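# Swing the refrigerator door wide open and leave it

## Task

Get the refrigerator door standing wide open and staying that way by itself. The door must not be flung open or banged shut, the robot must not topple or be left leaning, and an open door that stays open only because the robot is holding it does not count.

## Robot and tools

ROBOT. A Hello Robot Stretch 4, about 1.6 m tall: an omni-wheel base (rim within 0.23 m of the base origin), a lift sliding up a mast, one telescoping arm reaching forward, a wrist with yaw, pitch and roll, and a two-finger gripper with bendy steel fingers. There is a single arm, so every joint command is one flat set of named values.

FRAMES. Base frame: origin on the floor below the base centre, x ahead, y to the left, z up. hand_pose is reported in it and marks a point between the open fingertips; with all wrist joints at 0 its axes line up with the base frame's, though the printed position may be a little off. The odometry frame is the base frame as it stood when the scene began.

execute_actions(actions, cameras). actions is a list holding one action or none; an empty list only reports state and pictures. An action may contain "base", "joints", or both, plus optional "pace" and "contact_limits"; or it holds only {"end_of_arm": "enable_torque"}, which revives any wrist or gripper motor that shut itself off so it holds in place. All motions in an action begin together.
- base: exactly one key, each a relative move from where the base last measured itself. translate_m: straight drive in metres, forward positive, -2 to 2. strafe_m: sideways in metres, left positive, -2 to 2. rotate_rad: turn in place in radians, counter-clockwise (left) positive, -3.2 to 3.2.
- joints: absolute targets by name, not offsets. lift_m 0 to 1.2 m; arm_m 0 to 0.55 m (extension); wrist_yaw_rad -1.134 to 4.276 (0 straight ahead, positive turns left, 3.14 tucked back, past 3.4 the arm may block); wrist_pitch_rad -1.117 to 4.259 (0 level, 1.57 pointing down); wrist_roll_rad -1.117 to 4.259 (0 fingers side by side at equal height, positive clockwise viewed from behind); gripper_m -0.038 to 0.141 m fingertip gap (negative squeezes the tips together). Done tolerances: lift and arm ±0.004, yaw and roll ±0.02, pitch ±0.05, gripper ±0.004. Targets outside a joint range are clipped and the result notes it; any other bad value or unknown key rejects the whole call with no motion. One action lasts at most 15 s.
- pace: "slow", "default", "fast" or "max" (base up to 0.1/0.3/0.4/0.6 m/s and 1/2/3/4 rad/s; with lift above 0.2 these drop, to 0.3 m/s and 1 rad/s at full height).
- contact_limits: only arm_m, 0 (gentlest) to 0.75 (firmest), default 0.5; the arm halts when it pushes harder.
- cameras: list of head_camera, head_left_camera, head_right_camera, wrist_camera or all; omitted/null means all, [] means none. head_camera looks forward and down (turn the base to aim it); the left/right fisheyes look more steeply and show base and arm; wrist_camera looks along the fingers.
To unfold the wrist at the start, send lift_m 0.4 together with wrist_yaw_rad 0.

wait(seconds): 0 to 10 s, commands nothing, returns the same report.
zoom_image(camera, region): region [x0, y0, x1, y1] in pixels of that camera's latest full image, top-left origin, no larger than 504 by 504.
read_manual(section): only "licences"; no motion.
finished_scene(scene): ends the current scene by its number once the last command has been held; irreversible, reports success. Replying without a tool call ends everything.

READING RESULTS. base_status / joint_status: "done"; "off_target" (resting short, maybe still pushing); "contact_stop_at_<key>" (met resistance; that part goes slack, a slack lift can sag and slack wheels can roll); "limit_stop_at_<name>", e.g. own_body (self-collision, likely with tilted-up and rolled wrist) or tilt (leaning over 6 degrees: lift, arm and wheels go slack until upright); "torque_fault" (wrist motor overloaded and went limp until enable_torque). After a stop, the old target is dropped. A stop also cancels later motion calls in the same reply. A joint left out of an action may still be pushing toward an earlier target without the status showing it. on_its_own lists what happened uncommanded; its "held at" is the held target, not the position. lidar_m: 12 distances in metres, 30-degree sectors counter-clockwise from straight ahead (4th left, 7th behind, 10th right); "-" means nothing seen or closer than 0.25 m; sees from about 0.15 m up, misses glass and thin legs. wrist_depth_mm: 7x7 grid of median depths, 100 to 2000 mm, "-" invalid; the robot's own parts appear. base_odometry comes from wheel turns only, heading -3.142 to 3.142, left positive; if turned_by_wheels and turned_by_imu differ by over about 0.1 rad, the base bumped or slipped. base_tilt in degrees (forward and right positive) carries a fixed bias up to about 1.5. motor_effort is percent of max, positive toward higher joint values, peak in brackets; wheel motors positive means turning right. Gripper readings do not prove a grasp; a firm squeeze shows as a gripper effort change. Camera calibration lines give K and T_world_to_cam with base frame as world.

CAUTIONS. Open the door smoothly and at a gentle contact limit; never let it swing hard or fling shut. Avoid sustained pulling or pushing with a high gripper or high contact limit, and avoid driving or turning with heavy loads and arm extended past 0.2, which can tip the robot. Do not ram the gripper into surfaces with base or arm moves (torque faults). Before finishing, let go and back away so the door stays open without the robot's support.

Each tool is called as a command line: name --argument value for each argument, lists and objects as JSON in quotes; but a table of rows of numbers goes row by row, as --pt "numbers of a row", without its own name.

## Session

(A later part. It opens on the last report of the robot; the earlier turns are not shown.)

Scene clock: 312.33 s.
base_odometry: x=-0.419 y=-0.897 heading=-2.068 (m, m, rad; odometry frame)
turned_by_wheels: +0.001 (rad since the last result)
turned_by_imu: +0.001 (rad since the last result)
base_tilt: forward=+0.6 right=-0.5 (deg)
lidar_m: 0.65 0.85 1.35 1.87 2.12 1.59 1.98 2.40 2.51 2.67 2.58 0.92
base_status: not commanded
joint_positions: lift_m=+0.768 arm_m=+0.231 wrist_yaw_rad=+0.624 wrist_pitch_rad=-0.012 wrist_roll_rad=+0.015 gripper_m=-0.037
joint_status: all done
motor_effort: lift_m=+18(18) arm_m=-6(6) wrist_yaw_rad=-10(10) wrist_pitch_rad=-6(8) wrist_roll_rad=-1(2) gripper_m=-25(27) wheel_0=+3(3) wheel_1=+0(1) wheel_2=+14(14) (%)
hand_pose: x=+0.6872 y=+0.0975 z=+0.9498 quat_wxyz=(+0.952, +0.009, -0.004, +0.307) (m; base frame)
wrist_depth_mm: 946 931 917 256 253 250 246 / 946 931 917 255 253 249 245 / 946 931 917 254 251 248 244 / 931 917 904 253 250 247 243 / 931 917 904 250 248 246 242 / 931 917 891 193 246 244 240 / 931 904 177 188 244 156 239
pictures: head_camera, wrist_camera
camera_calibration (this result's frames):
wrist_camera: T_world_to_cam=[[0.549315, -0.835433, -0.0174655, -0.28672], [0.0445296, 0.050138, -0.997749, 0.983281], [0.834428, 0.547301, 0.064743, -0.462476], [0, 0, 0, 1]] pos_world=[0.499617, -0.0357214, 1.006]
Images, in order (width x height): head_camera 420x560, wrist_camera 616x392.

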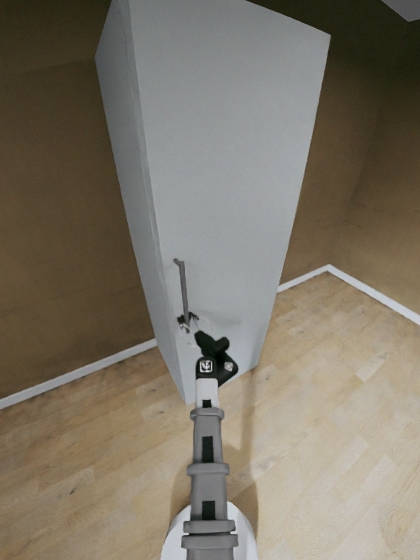

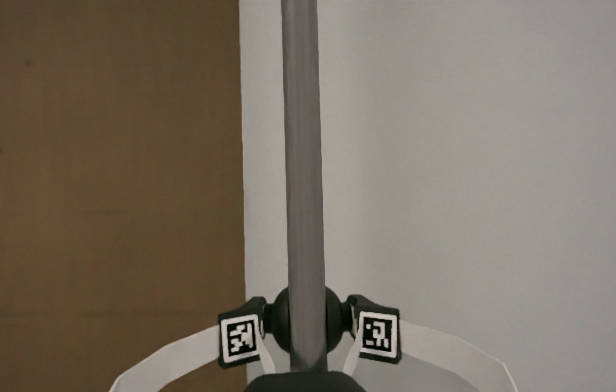

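execute_actions --actions '[{"joints": {"gripper_m": 0.045, "arm_m": 0.242, "wrist_yaw_rad": 0.635}, "contact_limits": {"arm_m": 0.3}, "pace": "slow"}]' --cameras '["wrist_camera"]'

Scene clock: 321.70 s.
base_odometry: x=-0.419 y=-0.897 heading=-2.070 (m, m, rad; odometry frame)
turned_by_wheels: -0.002 (rad since the last result)
turned_by_imu: -0.002 (rad since the last result)
base_tilt: forward=+0.6 right=-0.4 (deg)
lidar_m: 0.63 0.85 1.32 1.87 2.13 1.59 1.97 2.42 2.52 2.68 2.60 0.92
base_status: not commanded
joint_positions: lift_m=+0.768 arm_m=+0.241 wrist_yaw_rad=+0.636 wrist_pitch_rad=-0.013 wrist_roll_rad=+0.015 gripper_m=+0.045
joint_status: all done
motor_effort: lift_m=+18(17) arm_m=+6(8) wrist_yaw_rad=-2(11) wrist_pitch_rad=-4(6) wrist_roll_rad=-1(1) gripper_m=-3(26) wheel_0=+0(3) wheel_1=-2(2) wheel_2=-2(14) (%)
contact_limits: arm_m 0.3
hand_pose: x=+0.6959 y=+0.1010 z=+0.9502 quat_wxyz=(+0.950, +0.009, -0.004, +0.313) (m; base frame)
wrist_depth_mm: 946 931 917 250 248 244 240 / 946 931 917 249 247 242 239 / 946 931 904 248 246 241 238 / 931 917 891 247 244 240 236 / 931 917 891 245 243 239 236 / 931 917 248 212 241 238 235 / 917 904 247 147 239 236 234
pictures: wrist_camera
camera_calibration (this result's frames):
wrist_camera: T_world_to_cam=[[0.559367, -0.828735, -0.0175118, -0.296265], [0.0448193, 0.0513331, -0.997675, 0.98265], [0.827708, 0.557282, 0.0658574, -0.469039], [0, 0, 0, 1]] pos_world=[0.509907, -0.0345805, 1.00607]
Images, in order (width x height): wrist_camera 616x392.

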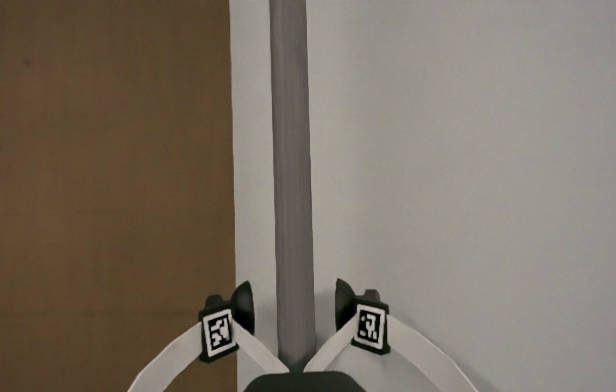

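execute_actions --actions '[{"joints": {"gripper_m": -0.038}}]' --cameras '["head_camera", "wrist_camera"]'

Scene clock: 327.97 s.
base_odometry: x=-0.419 y=-0.897 heading=-2.068 (m, m, rad; odometry frame)
turned_by_wheels: +0.001 (rad since the last result)
turned_by_imu: +0.002 (rad since the last result)
base_tilt: forward=+0.7 right=-0.5 (deg)
lidar_m: 0.65 0.85 1.32 1.87 2.13 1.60 1.98 2.44 2.53 2.68 2.59 0.90
base_status: not commanded
joint_positions: lift_m=+0.768 arm_m=+0.242 wrist_yaw_rad=+0.639 wrist_pitch_rad=-0.012 wrist_roll_rad=+0.015 gripper_m=-0.037
joint_status: all done
motor_effort: lift_m=+18(17) arm_m=-3(6) wrist_yaw_rad=-9(10) wrist_pitch_rad=-7(6) wrist_roll_rad=-2(2) gripper_m=-22(23) wheel_0=+3(3) wheel_1=-2(2) wheel_2=+13(14) (%)
hand_pose: x=+0.6971 y=+0.1018 z=+0.9498 quat_wxyz=(+0.949, +0.009, -0.003, +0.314) (m; base frame)
wrist_depth_mm: 946 931 917 245 243 237 234 / 946 917 904 244 241 236 233 / 946 917 904 243 240 235 231 / 946 917 904 241 238 235 230 / 931 917 904 239 237 233 229 / 917 904 891 185 236 232 229 / 931 904 176 177 233 229 227
pictures: head_camera, wrist_camera
camera_calibration (this result's frames):
wrist_camera: T_world_to_cam=[[0.561626, -0.827207, -0.0174586, -0.298082], [0.0436494, 0.0506935, -0.99776, 0.983147], [0.826239, 0.559605, 0.0645778, -0.468454], [0, 0, 0, 1]] pos_world=[0.511552, -0.0342652, 1.00599]
Images, in order (width x height): head_camera 420x560, wrist_camera 616x392.

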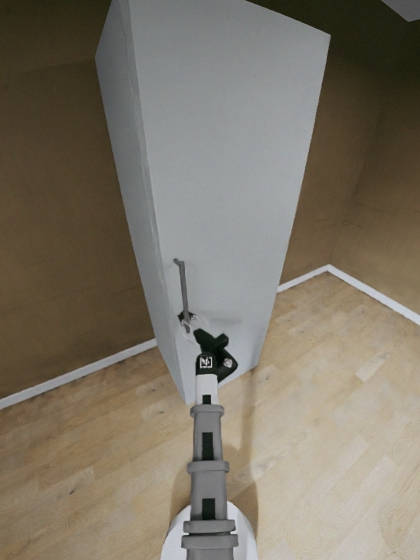

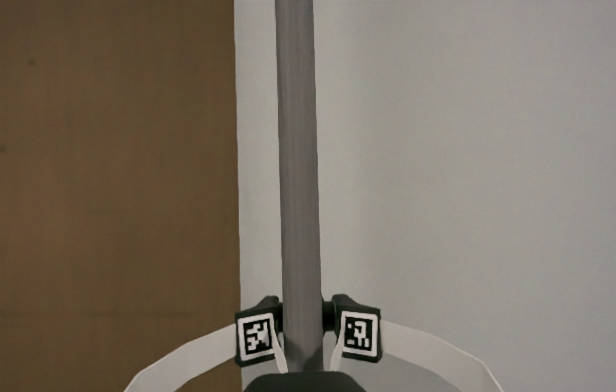

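execute_actions --actions '[{"base": {"strafe_m": -0.03}, "joints": {"arm_m": 0.202}, "pace": "slow"}]' --cameras '["head_camera", "wrist_camera"]'

Scene clock: 334.70 s.
base_odometry: x=-0.445 y=-0.883 heading=-2.066 (m, m, rad; odometry frame)
turned_by_wheels: +0.002 (rad since the last result)
turned_by_imu: +0.031 (rad since the last result)
base_tilt: forward=+0.7 right=-0.5 (deg)
lidar_m: 0.63 0.83 1.35 1.95 2.14 1.63 2.12 2.42 2.54 2.63 2.55 0.89
base_status: done
joint_positions: lift_m=+0.768 arm_m=+0.237 wrist_yaw_rad=+0.644 wrist_pitch_rad=-0.012 wrist_roll_rad=+0.015 gripper_m=-0.037
joint_status: arm_m contact_stop (moved -0.006 of -0.040)
on_its_own: arm_m is slack since a contact_stop (your +0.202 is given up); wrist_yaw_rad is at rest, and its effort (-26) is outside its rest range (-13 to +13)
motor_effort: lift_m=+18(18) arm_m=+0(21) wrist_yaw_rad=-26(26) wrist_pitch_rad=-8(10) wrist_roll_rad=-2(2) gripper_m=-22(29) wheel_0=+11(10) wheel_1=-3(11) wheel_2=+17(22) (%)
hand_pose: x=+0.6906 y=+0.1033 z=+0.9497 quat_wxyz=(+0.949, +0.009, -0.003, +0.316) (m; base frame)
wrist_depth_mm: 976 960 917 244 239 233 228 / 976 946 917 242 237 232 226 / 976 931 917 241 237 230 225 / 960 946 904 239 236 229 224 / 960 931 904 186 235 229 223 / 946 917 891 186 232 228 222 / 960 917 177 177 178 225 222
pictures: head_camera, wrist_camera
camera_calibration (this result's frames):
wrist_camera: T_world_to_cam=[[0.566036, -0.824196, -0.0174473, -0.296553], [0.0432025, 0.0507921, -0.997774, 0.983598], [0.823248, 0.564022, 0.0643575, -0.462118], [0, 0, 0, 1]] pos_world=[0.505803, -0.0337319, 1.00598]
Images, in order (width x height): head_camera 420x560, wrist_camera 616x392.

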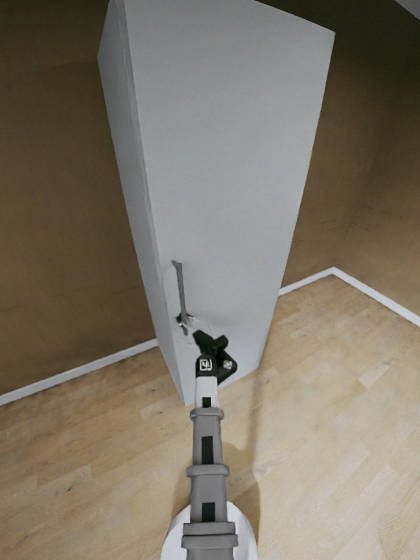

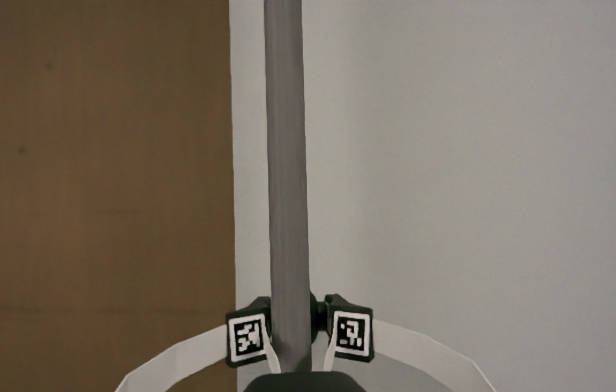

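execute_actions --actions '[{"base": {"translate_m": -0.04}, "joints": {"arm_m": 0.237}, "contact_limits": {"arm_m": 0.75}, "pace": "slow"}]' --cameras '["head_camera", "wrist_camera"]'

Scene clock: 363.87 s.
base_odometry: x=-0.426 y=-0.848 heading=-2.066 (m, m, rad; odometry frame)
turned_by_wheels: +0.000 (rad since the last result)
turned_by_imu: -0.002 (rad since the last result)
base_tilt: forward=+0.7 right=-0.4 (deg)
lidar_m: 0.64 0.90 1.35 1.96 2.12 1.60 2.09 2.42 2.55 2.64 2.58 0.91
base_status: done
joint_positions: lift_m=+0.768 arm_m=+0.238 wrist_yaw_rad=+0.631 wrist_pitch_rad=-0.012 wrist_roll_rad=+0.015 gripper_m=-0.037
joint_status: all done
motor_effort: lift_m=+18(18) arm_m=-8(9) wrist_yaw_rad=+11(25) wrist_pitch_rad=-7(13) wrist_roll_rad=-1(1) gripper_m=-23(28) wheel_0=-3(12) wheel_1=-5(19) wheel_2=+12(27) (%)
contact_limits: arm_m 0.75
hand_pose: x=+0.6938 y=+0.0997 z=+0.9497 quat_wxyz=(+0.951, +0.009, -0.003, +0.311) (m; base frame)
wrist_depth_mm: 976 931 917 244 241 236 231 / 946 931 904 243 241 235 230 / 946 931 904 242 239 234 229 / 946 917 891 241 237 233 229 / 931 917 904 240 236 232 227 / 931 917 891 186 234 230 227 / 931 904 176 169 232 227 225
pictures: head_camera, wrist_camera
camera_calibration (this result's frames):
wrist_camera: T_world_to_cam=[[0.555629, -0.831248, -0.0174426, -0.293406], [0.0437397, 0.0501739, -0.997782, 0.983286], [0.830279, 0.553633, 0.0642365, -0.466494], [0, 0, 0, 1]] pos_world=[0.507337, -0.0349617, 1.00595]
Images, in order (width x height): head_camera 420x560, wrist_camera 616x392.

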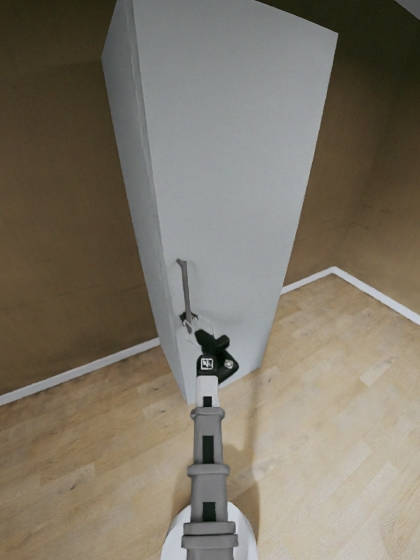

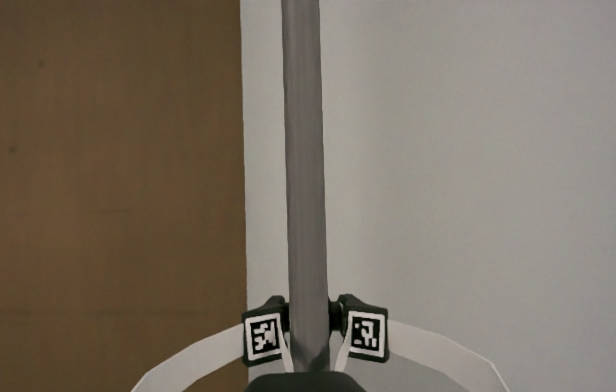

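execute_actions --actions '[{"joints": {"gripper_m": 0.07}}]' --cameras '["wrist_camera"]'

execute_actions --actions '[{"joints": {"gripper_m": 0.10, "wrist_pitch_rad": -0.85, "lift_m": 0.56, "arm_m": 0.2}, "pace": "fast"}]' --cameras '[]'

execute_actions --actions '[{"base": {"rotate_rad": 0.117}, "joints": {"wrist_yaw_rad": 0.47}, "pace": "fast"}]'

Scene clock: 430.63 s.
base_odometry: x=-0.426 y=-0.848 heading=-2.066 (m, m, rad; odometry frame)
turned_by_wheels: -0.001 (rad since the last result)
turned_by_imu: -0.001 (rad since the last result)
base_tilt: forward=+0.5 right=-0.5 (deg)
lidar_m: 0.65 0.91 1.36 1.95 2.13 1.62 2.10 2.41 2.55 2.64 2.57 0.90
base_status: not commanded
joint_positions: lift_m=+0.768 arm_m=+0.238 wrist_yaw_rad=+0.638 wrist_pitch_rad=-0.013 wrist_roll_rad=+0.015 gripper_m=+0.070
joint_status: all done
motor_effort: lift_m=+18(18) arm_m=-5(8) wrist_yaw_rad=-7(17) wrist_pitch_rad=-5(8) wrist_roll_rad=-2(2) gripper_m=+1(19) wheel_0=-1(3) wheel_1=+0(5) wheel_2=-3(13) (%)
hand_pose: x=+0.6926 y=+0.1016 z=+0.9500 quat_wxyz=(+0.949, +0.009, -0.004, +0.314) (m; base frame)
wrist_depth_mm: 976 946 917 247 244 237 233 / 976 946 917 246 242 236 232 / 960 931 917 245 241 236 231 / 946 946 917 244 239 235 230 / 960 931 904 242 239 233 229 / 946 917 248 213 236 232 229 / 946 917 878 160 187 231 228
pictures: wrist_camera
camera_calibration (this result's frames):
wrist_camera: T_world_to_cam=[[0.56109, -0.82757, -0.0174923, -0.29526], [0.044382, 0.0511792, -0.997703, 0.982974], [0.826564, 0.559025, 0.0654453, -0.465623], [0, 0, 0, 1]] pos_world=[0.506909, -0.034361, 1.00602]
Images, in order (width x height): wrist_camera 616x392.

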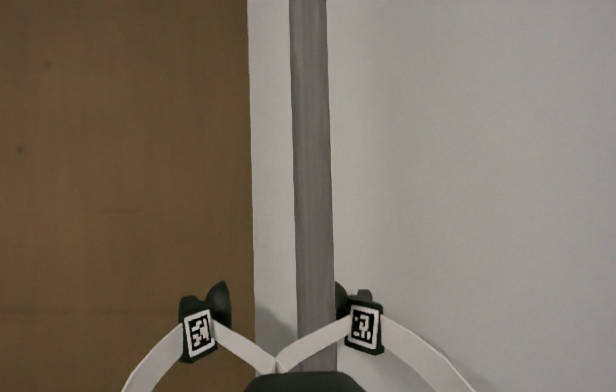

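Scene clock: 432.20 s.
base_odometry: x=-0.426 y=-0.848 heading=-2.066 (m, m, rad; odometry frame)
turned_by_wheels: +0.000 (rad since the last result)
turned_by_imu: +0.000 (rad since the last result)
base_tilt: forward=+0.6 right=-0.4 (deg)
lidar_m: 0.63 0.92 1.38 1.94 2.13 1.62 2.08 2.43 2.53 2.66 2.58 0.89
base_status: not commanded
joint_positions: lift_m=+0.560 arm_m=+0.201 wrist_yaw_rad=+0.635 wrist_pitch_rad=-0.848 wrist_roll_rad=+0.015 gripper_m=+0.100
joint_status: all done
motor_effort: lift_m=+17(19) arm_m=-6(6) wrist_yaw_rad=+1(10) wrist_pitch_rad=-3(15) wrist_roll_rad=-2(2) gripper_m=-1(1) wheel_0=-1(1) wheel_1=+0(0) wheel_2=-2(2) (%)
hand_pose: x=+0.5774 y=+0.0428 z=+0.9548 quat_wxyz=(+0.865, +0.135, -0.389, +0.287) (m; base frame)
wrist_depth_mm: 1537 1537 1537 1537 976 904 891 / 1708 1708 1708 831 741 691 654 / 1863 1863 1863 661 603 569 549 / 1808 1708 1618 525 504 480 466 / 1464 1430 1336 459 430 415 404 / 1255 1229 1160 394 217 368 357 / 1118 1042 991 153 330 322 322
pictures: none
No camera images: the call's "cameras" was empty. Leave "cameras" out to get every camera's image.

Scene clock: 432.87 s.
base_odometry: x=-0.426 y=-0.848 heading=-1.949 (m, m, rad; odometry frame)
turned_by_wheels: +0.117 (rad since the last result)
turned_by_imu: +0.118 (rad since the last result)
base_tilt: forward=+0.5 right=-0.6 (deg)
lidar_m: 0.65 1.28 1.42 2.16 2.12 1.61 2.43 2.44 2.67 2.59 2.58 0.82
base_status: done
joint_positions: lift_m=+0.560 arm_m=+0.201 wrist_yaw_rad=+0.470 wrist_pitch_rad=-0.849 wrist_roll_rad=+0.015 gripper_m=+0.100
joint_status: all done
motor_effort: lift_m=+17(17) arm_m=-6(6) wrist_yaw_rad=-1(6) wrist_pitch_rad=-3(3) wrist_roll_rad=-1(2) gripper_m=+1(1) wheel_0=+2(10) wheel_1=+1(8) wheel_2=+2(6) (%)
hand_pose: x=+0.5816 y=+0.0085 z=+0.9549 quat_wxyz=(+0.886, +0.102, -0.399, +0.215) (m; base frame)
wrist_depth_mm: 1499 1537 1576 1499 976 917 931 / 1661 1661 1708 809 741 699 668 / 1863 1808 1808 661 585 569 549 / 1661 1576 1537 535 492 473 462 / 1397 1336 1336 455 415 410 402 / 1205 1182 1118 1060 218 359 353 / 1060 991 960 153 312 314 315
pictures: head_camera, head_left_camera, head_right_camera, wrist_camera
camera_calibration (this result's frames):
wrist_camera: T_world_to_cam=[[0.439069, -0.897425, -0.0429772, -0.214043], [0.692623, 0.368562, -0.620028, 0.257155], [0.572268, 0.242468, 0.783402, -0.857139], [0, 0, 0, 1]] pos_world=[0.406381, -0.0790361, 0.821729]
Images, in order (width x height): head_camera 420x560, head_left_camera 420x672, head_right_camera 420x672, wrist_camera 616x392.

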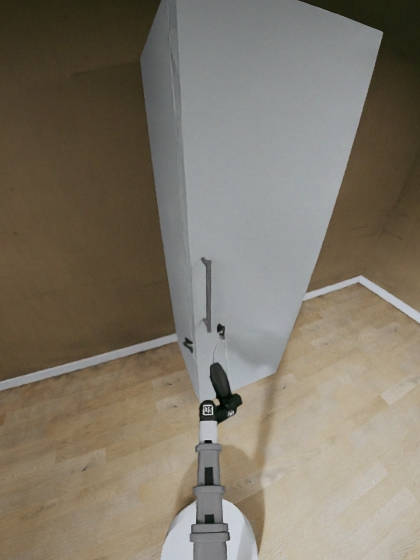

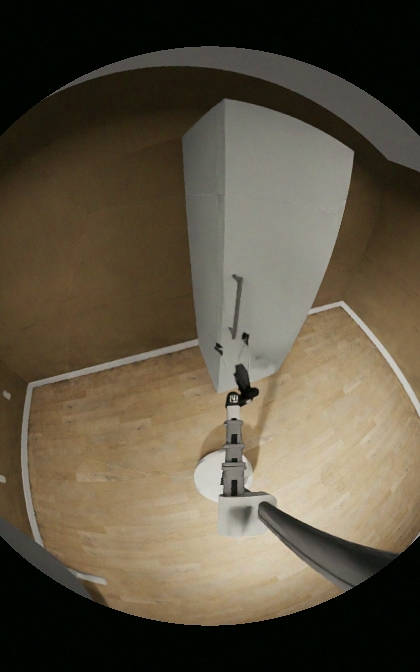

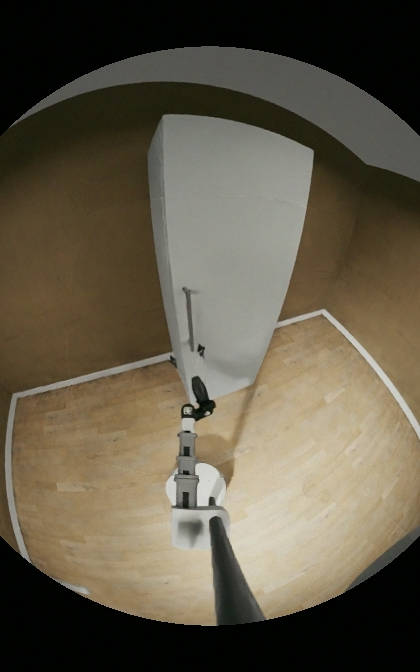

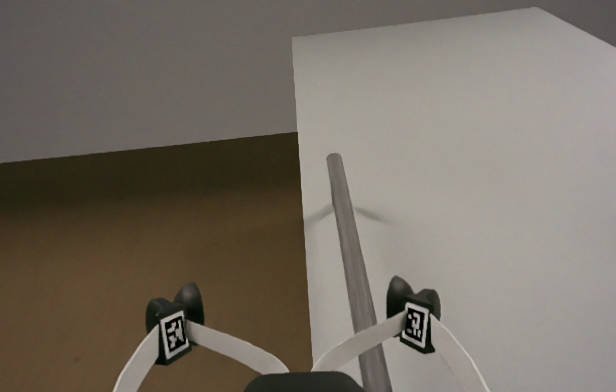

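execute_actions --actions '[]'

Scene clock: 441.57 s.
base_odometry: x=-0.426 y=-0.848 heading=-1.949 (m, m, rad; odometry frame)
turned_by_wheels: +0.000 (rad since the last result)
turned_by_imu: +0.000 (rad since the last result)
base_tilt: forward=+0.7 right=-0.5 (deg)
lidar_m: 0.62 1.27 1.43 2.15 2.13 1.58 2.43 2.43 2.67 2.60 2.57 0.82
base_status: done
joint_positions: lift_m=+0.560 arm_m=+0.201 wrist_yaw_rad=+0.470 wrist_pitch_rad=-0.849 wrist_roll_rad=+0.015 gripper_m=+0.100
joint_status: all done
motor_effort: lift_m=+17(17) arm_m=-6(6) wrist_yaw_rad=+0(6) wrist_pitch_rad=-2(3) wrist_roll_rad=-2(2) gripper_m=+0(1) wheel_0=+2(10) wheel_1=+0(8) wheel_2=+2(6) (%)
hand_pose: x=+0.5816 y=+0.0085 z=+0.9549 quat_wxyz=(+0.886, +0.102, -0.399, +0.215) (m; base frame)
wrist_depth_mm: 1499 1537 1576 1537 976 917 931 / 1661 1661 1708 820 732 699 676 / 1808 1808 1808 661 585 564 544 / 1661 1576 1576 535 492 473 462 / 1397 1366 1308 455 415 407 399 / 1205 1205 1118 1060 218 362 353 / 1060 991 976 153 312 314 317
pictures: head_camera, head_left_camera, head_right_camera, wrist_camera
camera_calibration (this result's frames):
wrist_camera: T_world_to_cam=[[0.439056, -0.897431, -0.0429772, -0.214038], [0.692629, 0.368552, -0.620028, 0.257154], [0.572272, 0.24246, 0.783402, -0.85714], [0, 0, 0, 1]] pos_world=[0.40638, -0.0790366, 0.821729]
Images, in order (width x height): head_camera 420x560, head_left_camera 420x672, head_right_camera 420x672, wrist_camera 616x392.

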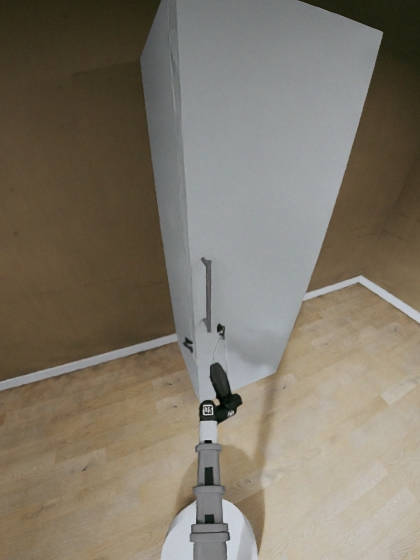

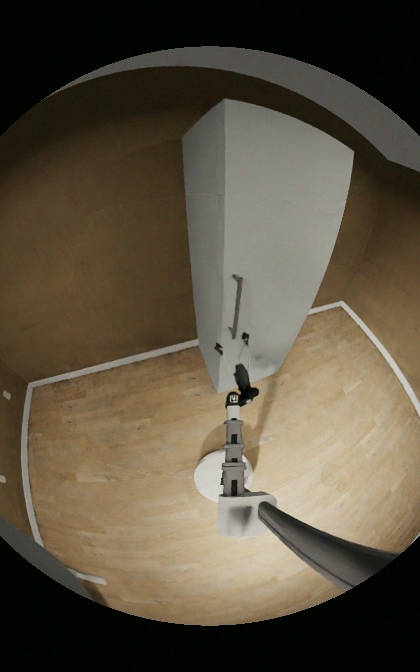

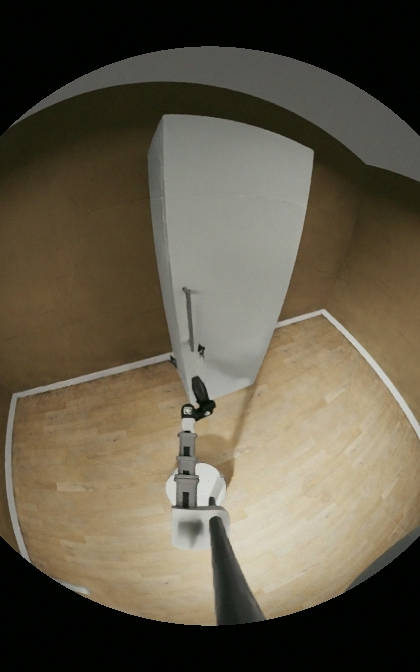

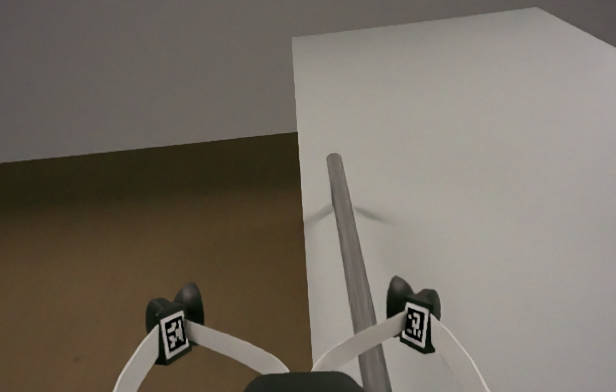

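execute_actions --actions '[{"joints": {"arm_m": 0.312}, "contact_limits": {"arm_m": 0.2}}]' --cameras '["head_camera", "wrist_camera"]'

Scene clock: 470.43 s.
base_odometry: x=-0.426 y=-0.848 heading=-1.949 (m, m, rad; odometry frame)
turned_by_wheels: +0.000 (rad since the last result)
turned_by_imu: +0.000 (rad since the last result)
base_tilt: forward=+0.6 right=-0.4 (deg)
lidar_m: 0.63 1.28 1.43 2.15 2.11 1.59 2.40 2.43 2.66 2.59 2.57 0.82
base_status: not commanded
joint_positions: lift_m=+0.560 arm_m=+0.311 wrist_yaw_rad=+0.470 wrist_pitch_rad=-0.849 wrist_roll_rad=+0.015 gripper_m=+0.100
joint_status: all done
motor_effort: lift_m=+17(16) arm_m=+6(6) wrist_yaw_rad=+0(0) wrist_pitch_rad=-2(2) wrist_roll_rad=-2(1) gripper_m=+1(2) wheel_0=+2(2) wheel_1=+0(0) wheel_2=+2(2) (%)
contact_limits: arm_m 0.2
hand_pose: x=+0.6914 y=+0.0084 z=+0.9549 quat_wxyz=(+0.886, +0.102, -0.399, +0.215) (m; base frame)
wrist_depth_mm: 1537 1537 1537 715 668 627 591 / 1661 1661 1708 521 500 477 459 / 1756 1756 1661 410 399 387 373 / 1464 1430 1366 332 334 324 315 / 1229 1205 1182 285 286 278 273 / 1060 1042 276 246 218 246 241 / 946 891 242 153 219 214 216
pictures: head_camera, wrist_camera
camera_calibration (this result's frames):
wrist_camera: T_world_to_cam=[[0.438791, -0.897561, -0.0429765, -0.262111], [0.692719, 0.368339, -0.620055, 0.181092], [0.572367, 0.242304, 0.783381, -0.919995], [0, 0, 0, 1]] pos_world=[0.51614, -0.0790454, 0.821729]
Images, in order (width x height): head_camera 420x560, wrist_camera 616x392.

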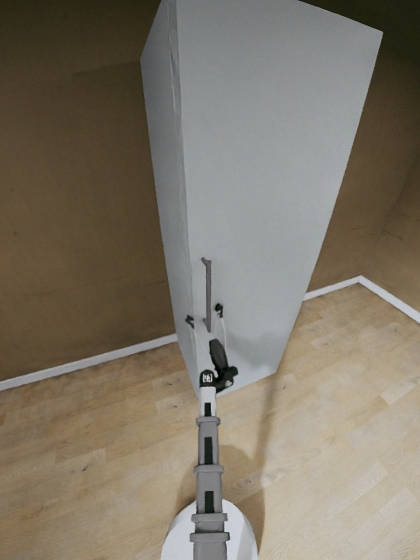

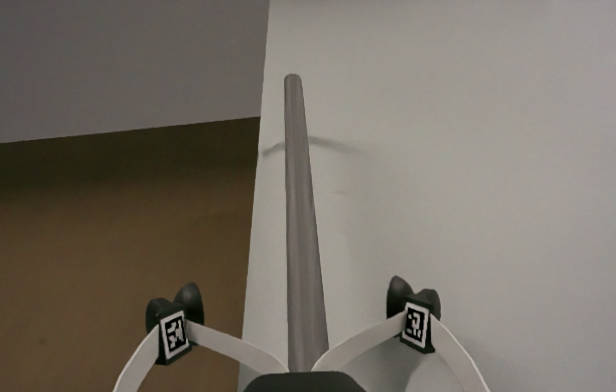

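zoom_image --camera "wrist_camera" --region '[130, 230, 470, 392]'

zoom_image --camera "head_camera" --region '[160, 250, 270, 390]'

Region (130, 230, 470, 392) of wrist_camera's 616x392 image, scaled by 1.482; it fills the top 240 rows of this view, and the rest is white.

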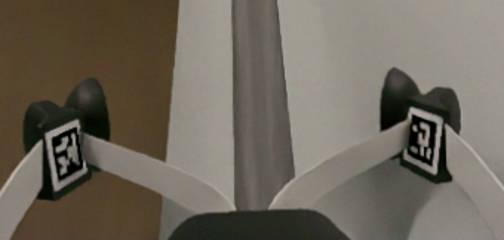

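Region (160, 250, 270, 390) of head_camera's 420x560 image, scaled by 3.600, with more detail than that image has; it fills the left 396 columns of this view, and the rest is white.

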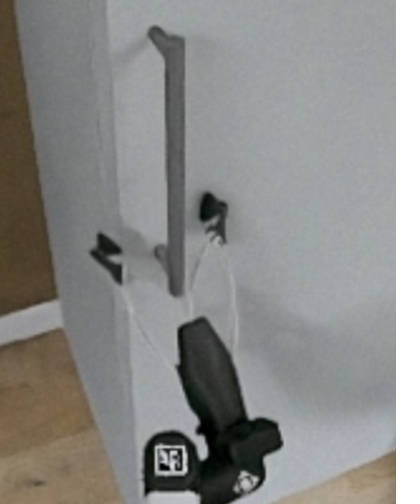

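execute_actions --actions '[{"joints": {"arm_m": 0.315, "wrist_yaw_rad": 0.445, "gripper_m": 0.0}, "contact_limits": {"arm_m": 0.3}}]' --cameras '["head_camera", "wrist_camera"]'

Scene clock: 486.97 s.
base_odometry: x=-0.426 y=-0.848 heading=-1.949 (m, m, rad; odometry frame)
turned_by_wheels: +0.000 (rad since the last result)
turned_by_imu: +0.000 (rad since the last result)
base_tilt: forward=+0.6 right=-0.5 (deg)
lidar_m: 0.64 1.28 1.43 2.14 2.11 1.60 2.43 2.44 2.68 2.59 2.57 0.81
base_status: not commanded
joint_positions: lift_m=+0.560 arm_m=+0.314 wrist_yaw_rad=+0.447 wrist_pitch_rad=-0.845 wrist_roll_rad=+0.015 gripper_m=+0.000
joint_status: all done
motor_effort: lift_m=+17(17) arm_m=+5(8) wrist_yaw_rad=-4(2) wrist_pitch_rad=-13(12) wrist_roll_rad=-2(2) gripper_m=-7(8) wheel_0=+2(2) wheel_1=+0(0) wheel_2=+2(2) (%)
contact_limits: arm_m 0.3
hand_pose: x=+0.6955 y=+0.0039 z=+0.9542 quat_wxyz=(+0.889, +0.097, -0.398, +0.205) (m; base frame)
wrist_depth_mm: 1537 1537 1576 699 668 634 597 / 1708 1661 1661 508 504 480 466 / 1756 1661 1618 394 399 387 377 / 1430 1397 1366 327 332 325 319 / 1205 1182 1138 273 285 279 276 / 1060 1008 976 192 249 245 242 / 917 917 182 162 182 218 216
pictures: head_camera, wrist_camera
camera_calibration (this result's frames):
wrist_camera: T_world_to_cam=[[0.41761, -0.907612, -0.0429244, -0.253309], [0.699218, 0.351175, -0.622712, 0.177639], [0.580254, 0.230037, 0.781273, -0.924134], [0, 0, 0, 1]] pos_world=[0.517809, -0.0797031, 0.821746]
Images, in order (width x height): head_camera 420x560, wrist_camera 616x392.

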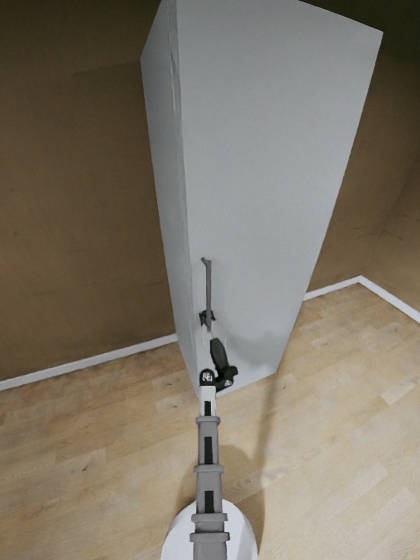

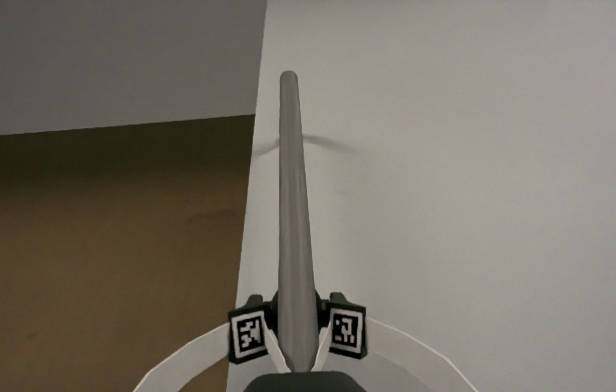

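zoom_image --camera "head_camera" --region '[170, 280, 250, 370]'

zoom_image --camera "wrist_camera" --region '[200, 260, 400, 392]'

Region (170, 280, 250, 370) of head_camera's 420x560 image, scaled by 5.600, with more detail than that image has.

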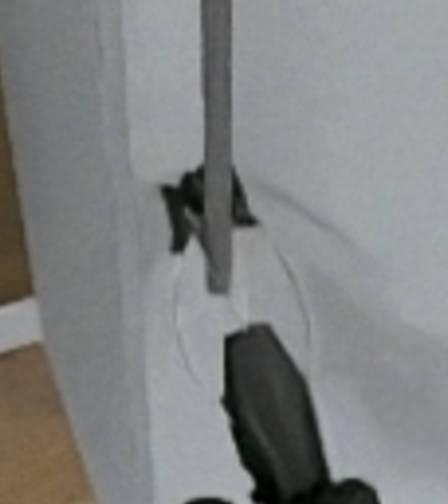

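Region (200, 260, 400, 392) of wrist_camera's 616x392 image, scaled by 2.520; it fills the top 333 rows of this view, and the rest is white.

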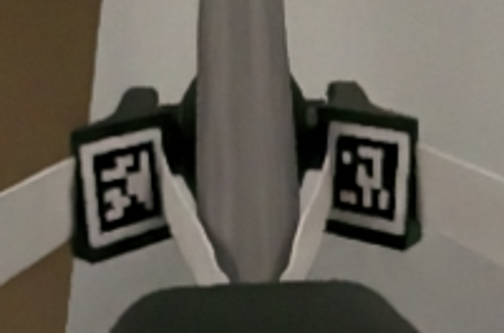

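execute_actions --actions '[{"joints": {"lift_m": 0.54, "gripper_m": -0.038}}]' --cameras '["head_camera", "wrist_camera"]'

Scene clock: 493.67 s.
base_odometry: x=-0.426 y=-0.848 heading=-1.948 (m, m, rad; odometry frame)
turned_by_wheels: +0.001 (rad since the last result)
turned_by_imu: +0.001 (rad since the last result)
base_tilt: forward=+0.6 right=-0.6 (deg)
lidar_m: 0.65 1.27 1.42 2.17 2.11 1.61 2.41 2.43 2.66 2.60 2.58 0.81
base_status: not commanded
joint_positions: lift_m=+0.541 arm_m=+0.315 wrist_yaw_rad=+0.452 wrist_pitch_rad=-0.841 wrist_roll_rad=+0.015 gripper_m=-0.037
joint_status: all done
on_its_own: wrist_yaw_rad is at rest, and its effort (-21) is outside its rest range (-13 to +13); wrist_pitch_rad is at rest, and its effort (-25) is outside its rest range (-23 to +23)
motor_effort: lift_m=+12(18) arm_m=+2(5) wrist_yaw_rad=-21(21) wrist_pitch_rad=-25(25) wrist_roll_rad=-2(2) gripper_m=-18(18) wheel_0=+4(4) wheel_1=+0(0) wheel_2=+8(8) (%)
hand_pose: x=+0.6968 y=+0.0055 z=+0.9337 quat_wxyz=(+0.889, +0.098, -0.396, +0.208) (m; base frame)
wrist_depth_mm: 1537 1576 1576 683 640 603 580 / 1708 1708 1708 500 488 469 449 / 1756 1708 1661 394 392 377 368 / 1430 1397 1336 322 325 317 310 / 1229 1182 1138 276 279 273 267 / 1060 1025 976 187 245 240 237 / 931 891 178 159 207 213 212
pictures: head_camera, wrist_camera
camera_calibration (this result's frames):
wrist_camera: T_world_to_cam=[[0.42269, -0.90526, -0.0428529, -0.256864], [0.694617, 0.353981, -0.626263, 0.16987], [0.5821, 0.234949, 0.778433, -0.907916], [0, 0, 0, 1]] pos_world=[0.519078, -0.0793459, 0.802128]
Images, in order (width x height): head_camera 420x560, wrist_camera 616x392.

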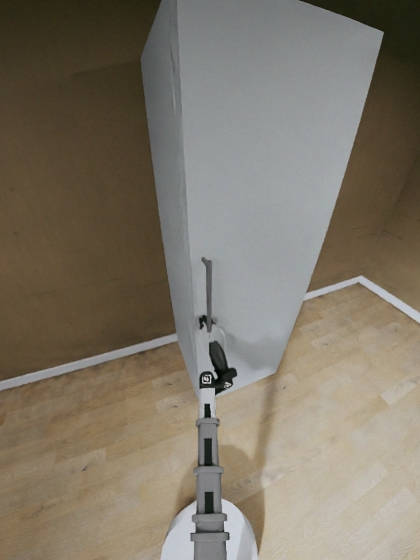

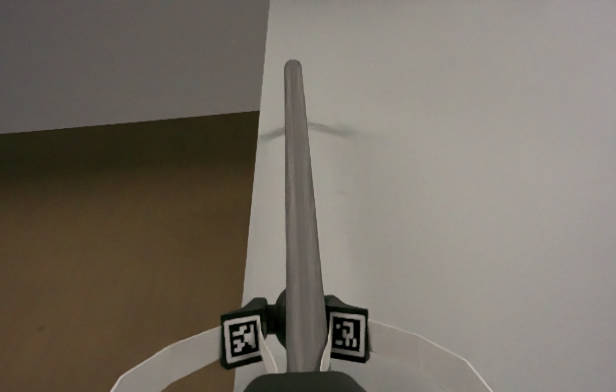

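execute_actions --actions '[{"joints": {"lift_m": 0.525}, "pace": "slow"}]' --cameras '["head_camera", "wrist_camera"]'

Scene clock: 496.87 s.
base_odometry: x=-0.426 y=-0.848 heading=-1.948 (m, m, rad; odometry frame)
turned_by_wheels: +0.000 (rad since the last result)
turned_by_imu: +0.000 (rad since the last result)
base_tilt: forward=+0.6 right=-0.6 (deg)
lidar_m: 0.62 1.27 1.43 2.17 2.12 1.61 2.42 2.41 2.67 2.60 2.58 0.81
base_status: not commanded
joint_positions: lift_m=+0.526 arm_m=+0.315 wrist_yaw_rad=+0.454 wrist_pitch_rad=-0.845 wrist_roll_rad=+0.013 gripper_m=-0.037
joint_status: all done
on_its_own: wrist_yaw_rad is at rest, and its effort (-25) is outside its rest range (-13 to +13)
motor_effort: lift_m=+3(14) arm_m=-1(2) wrist_yaw_rad=-25(25) wrist_pitch_rad=-14(26) wrist_roll_rad=+1(1) gripper_m=-23(23) wheel_0=+5(5) wheel_1=+0(0) wheel_2=+13(13) (%)
hand_pose: x=+0.6966 y=+0.0054 z=+0.9202 quat_wxyz=(+0.888, +0.098, -0.398, +0.208) (m; base frame)
wrist_depth_mm: 1537 1576 1576 715 668 627 597 / 1708 1708 1708 512 500 480 459 / 1756 1756 1708 392 399 384 370 / 1464 1430 1366 327 329 320 314 / 1229 1205 1138 276 282 276 270 / 1060 1042 991 187 246 241 238 / 931 904 179 160 179 211 213
pictures: head_camera, wrist_camera
camera_calibration (this result's frames):
wrist_camera: T_world_to_cam=[[0.423366, -0.904976, -0.0421834, -0.25854], [0.696817, 0.355035, -0.623215, 0.157205], [0.578971, 0.234454, 0.780912, -0.897412], [0, 0, 0, 1]] pos_world=[0.519489, -0.0793836, 0.787867]
Images, in order (width x height): head_camera 420x560, wrist_camera 616x392.

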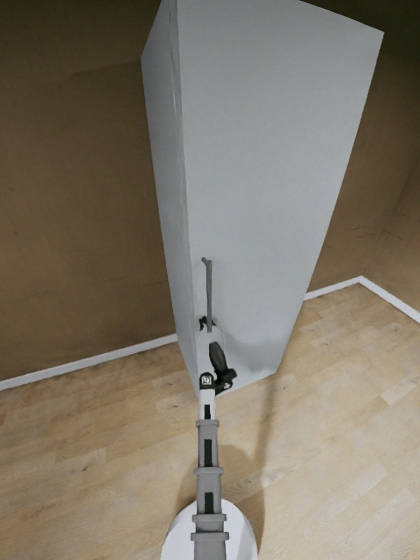

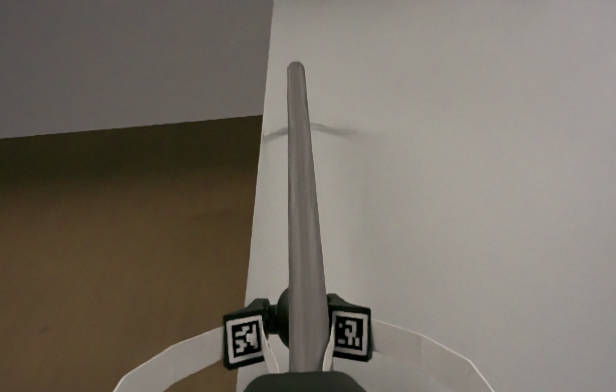

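execute_actions --actions '[{"base": {"translate_m": -0.012}, "joints": {"lift_m": 0.514, "arm_m": 0.315}, "contact_limits": {"arm_m": 0.75}, "pace": "slow"}]' --cameras '["head_camera", "wrist_camera"]'

Scene clock: 504.07 s.
base_odometry: x=-0.422 y=-0.838 heading=-1.947 (m, m, rad; odometry frame)
turned_by_wheels: +0.001 (rad since the last result)
turned_by_imu: +0.006 (rad since the last result)
base_tilt: forward=+0.6 right=-0.5 (deg)
lidar_m: 0.65 1.29 1.44 2.15 2.08 1.60 2.42 2.43 2.69 2.59 2.59 0.80
base_status: done
joint_positions: lift_m=+0.530 arm_m=+0.317 wrist_yaw_rad=+0.454 wrist_pitch_rad=-0.830 wrist_roll_rad=+0.013 gripper_m=-0.037
joint_status: lift_m contact_stop (moved +0.004 of -0.012); the others done
on_its_own: lift_m is slack since a contact_stop (your +0.514 is given up); wrist_yaw_rad is at rest, and its effort (-25) is outside its rest range (-13 to +13); wrist_pitch_rad is at rest, and its effort (-55) is outside its rest range (-23 to +23)
motor_effort: lift_m=+13(12) arm_m=-9(10) wrist_yaw_rad=-25(32) wrist_pitch_rad=-55(55) wrist_roll_rad=+2(5) gripper_m=-26(30) wheel_0=-3(1) wheel_1=-8(8) wheel_2=+23(27) (%)
contact_limits: arm_m 0.75
hand_pose: x=+0.7008 y=+0.0068 z=+0.9210 quat_wxyz=(+0.891, +0.097, -0.391, +0.209) (m; base frame)
wrist_depth_mm: 1576 1576 1576 668 627 597 564 / 1708 1708 1756 484 484 462 445 / 1708 1661 1661 387 389 377 366 / 1430 1366 1336 319 327 319 310 / 1229 1205 1160 282 282 274 271 / 1060 1025 991 189 246 242 238 / 946 904 177 163 211 211 213
pictures: head_camera, wrist_camera
camera_calibration (this result's frames):
wrist_camera: T_world_to_cam=[[0.422988, -0.905163, -0.0419618, -0.258956], [0.688564, 0.351183, -0.634469, 0.170433], [0.589034, 0.239479, 0.771809, -0.899454], [0, 0, 0, 1]] pos_world=[0.52199, -0.07885, 0.791475]
Images, in order (width x height): head_camera 420x560, wrist_camera 616x392.

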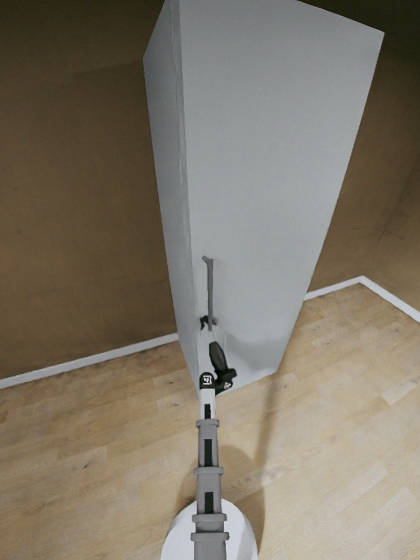

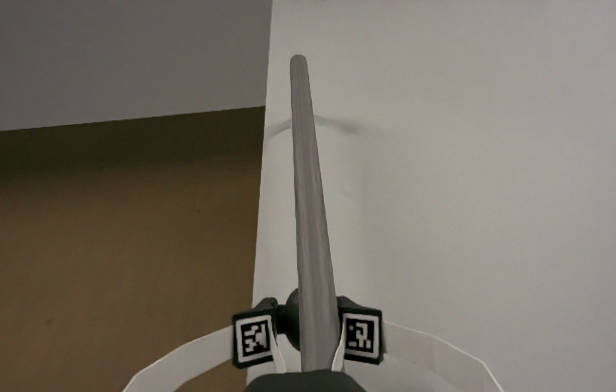

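execute_actions --actions '[{"joints": {"lift_m": 0.530, "wrist_pitch_rad": -0.815}}]' --cameras '["wrist_camera"]'

Scene clock: 508.20 s.
base_odometry: x=-0.422 y=-0.837 heading=-1.948 (m, m, rad; odometry frame)
turned_by_wheels: -0.001 (rad since the last result)
turned_by_imu: -0.001 (rad since the last result)
base_tilt: forward=+0.6 right=-0.5 (deg)
lidar_m: 0.66 1.29 1.45 2.16 2.07 1.60 2.42 2.43 2.69 2.60 2.58 0.82
base_status: not commanded
joint_positions: lift_m=+0.531 arm_m=+0.317 wrist_yaw_rad=+0.449 wrist_pitch_rad=-0.809 wrist_roll_rad=+0.013 gripper_m=-0.037
joint_status: all done
motor_effort: lift_m=+8(18) arm_m=-9(9) wrist_yaw_rad=-10(17) wrist_pitch_rad=-15(53) wrist_roll_rad=+1(2) gripper_m=-23(23) wheel_0=-2(2) wheel_1=-3(6) wheel_2=+9(17) (%)
hand_pose: x=+0.7048 y=+0.0076 z=+0.9180 quat_wxyz=(+0.896, +0.094, -0.382, +0.207) (m; base frame)
wrist_depth_mm: 1537 1576 1576 640 615 580 554 / 1756 1756 1756 477 473 455 439 / 1708 1618 1618 379 384 373 362 / 1397 1366 1336 319 324 315 309 / 1205 1160 1118 272 279 273 270 / 1025 1008 991 186 246 242 239 / 917 891 178 161 211 211 215
pictures: wrist_camera
camera_calibration (this result's frames):
wrist_camera: T_world_to_cam=[[0.417323, -0.907805, -0.0416032, -0.256402], [0.678444, 0.341689, -0.650355, 0.187332], [0.604612, 0.243183, 0.75849, -0.898452], [0, 0, 0, 1]] pos_world=[0.523123, -0.0782841, 0.792632]
Images, in order (width x height): wrist_camera 616x392.

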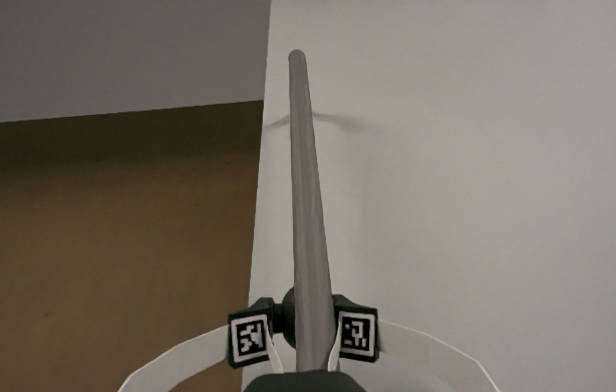

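execute_actions --actions '[{"base": {"translate_m": -0.015}, "joints": {"wrist_pitch_rad": -0.78, "arm_m": 0.315}, "contact_limits": {"arm_m": 0.75}, "pace": "slow"}]' --cameras '["head_camera", "wrist_camera"]'

Scene clock: 511.77 s.
base_odometry: x=-0.416 y=-0.824 heading=-1.949 (m, m, rad; odometry frame)
turned_by_wheels: -0.001 (rad since the last result)
turned_by_imu: -0.005 (rad since the last result)
base_tilt: forward=+0.4 right=-0.5 (deg)
lidar_m: 0.65 1.30 1.45 2.14 2.06 1.59 2.41 2.41 2.65 2.60 2.60 0.82
base_status: done
joint_positions: lift_m=+0.531 arm_m=+0.316 wrist_yaw_rad=+0.442 wrist_pitch_rad=-0.792 wrist_roll_rad=+0.014 gripper_m=-0.038
joint_status: all done
on_its_own: wrist_pitch_rad is at rest, and its effort (+36) is outside its rest range (-23 to +23)
motor_effort: lift_m=+11(11) arm_m=-3(13) wrist_yaw_rad=+10(24) wrist_pitch_rad=+36(52) wrist_roll_rad=+0(2) gripper_m=-19(34) wheel_0=-6(13) wheel_1=-4(12) wheel_2=-1(28) (%)
contact_limits: arm_m 0.75
hand_pose: x=+0.7070 y=+0.0076 z=+0.9143 quat_wxyz=(+0.900, +0.091, -0.375, +0.205) (m; base frame)
wrist_depth_mm: 1576 1618 1576 615 615 597 585 / 1708 1756 1808 459 469 466 455 / 1661 1618 1576 373 382 377 375 / 1397 1366 1308 307 324 320 317 / 1182 1160 1118 266 279 276 274 / 1025 1008 976 186 245 244 243 / 917 904 176 161 210 213 218
pictures: head_camera, wrist_camera
camera_calibration (this result's frames):
wrist_camera: T_world_to_cam=[[0.410622, -0.910852, -0.0416811, -0.252648], [0.670358, 0.33256, -0.663343, 0.201088], [0.618069, 0.244442, 0.747154, -0.896127], [0, 0, 0, 1]] pos_world=[0.52281, -0.0779478, 0.792405]
Images, in order (width x height): head_camera 420x560, wrist_camera 616x392.

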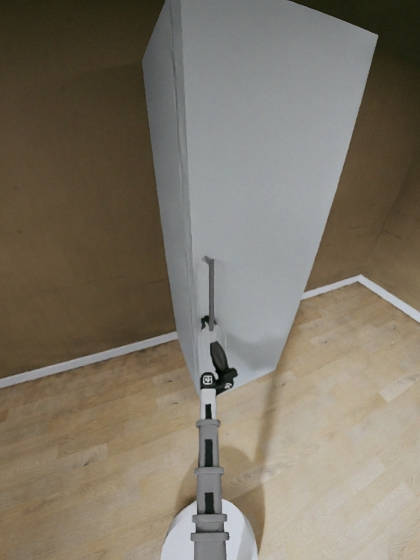

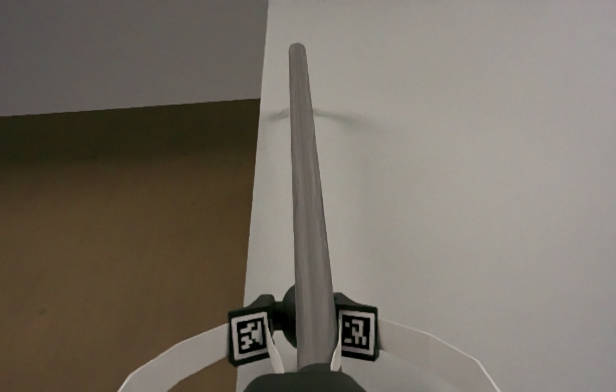

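execute_actions --actions '[{"base": {"strafe_m": -0.095}, "joints": {"lift_m": 0.575, "gripper_m": -0.015, "arm_m": 0.195, "wrist_pitch_rad": -0.79}, "contact_limits": {"arm_m": 0.75}}]' --cameras '["head_camera", "wrist_camera"]'

Scene clock: 551.27 s.
base_odometry: x=-0.505 y=-0.789 heading=-1.949 (m, m, rad; odometry frame)
turned_by_wheels: +0.000 (rad since the last result)
turned_by_imu: +0.000 (rad since the last result)
base_tilt: forward=+0.6 right=-0.5 (deg)
lidar_m: 0.55 1.21 1.49 2.22 1.94 1.63 2.38 2.37 2.61 2.50 2.50 0.79
base_status: done
joint_positions: lift_m=+0.575 arm_m=+0.196 wrist_yaw_rad=+0.443 wrist_pitch_rad=-0.787 wrist_roll_rad=+0.014 gripper_m=-0.015
joint_status: all done
motor_effort: lift_m=+21(26) arm_m=-6(8) wrist_yaw_rad=+7(14) wrist_pitch_rad=-7(50) wrist_roll_rad=-1(0) gripper_m=-9(18) wheel_0=-4(7) wheel_1=-1(11) wheel_2=+0(4) (%)
contact_limits: arm_m 0.75
hand_pose: x=+0.5885 y=+0.0083 z=+0.9574 quat_wxyz=(+0.900, +0.091, -0.373, +0.206) (m; base frame)
wrist_depth_mm: 1576 1576 1537 627 723 866 1618 / 1708 1708 1708 477 544 615 715 / 1808 1808 1708 379 433 480 535 / 1576 1537 1464 322 359 392 424 / 1366 1336 1255 274 307 330 353 / 1205 1182 252 189 268 285 304 / 1060 1060 178 164 181 251 266
pictures: head_camera, wrist_camera
camera_calibration (this result's frames):
wrist_camera: T_world_to_cam=[[0.412056, -0.910195, -0.0418797, -0.202162], [0.66671, 0.332519, -0.66703, 0.314563], [0.621053, 0.246932, 0.743853, -0.853945], [0, 0, 0, 1]] pos_world=[0.403925, -0.0777383, 0.836566]
Images, in order (width x height): head_camera 420x560, wrist_camera 616x392.

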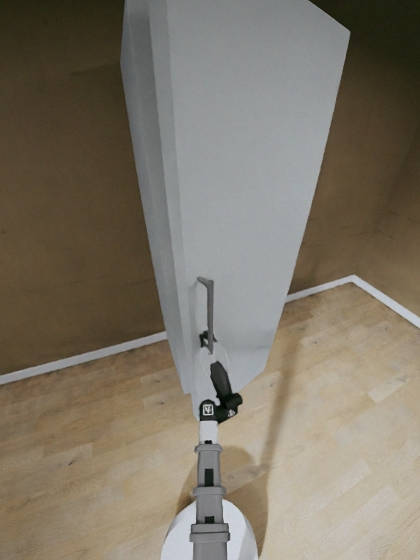

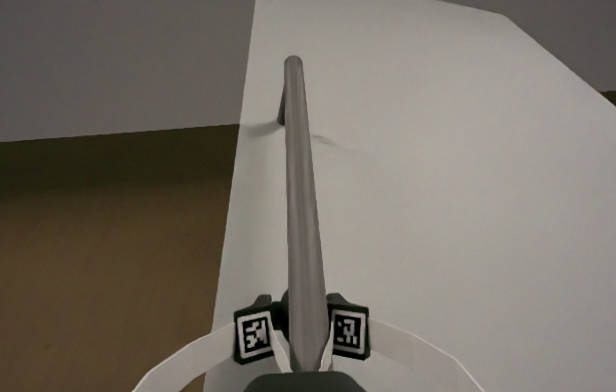

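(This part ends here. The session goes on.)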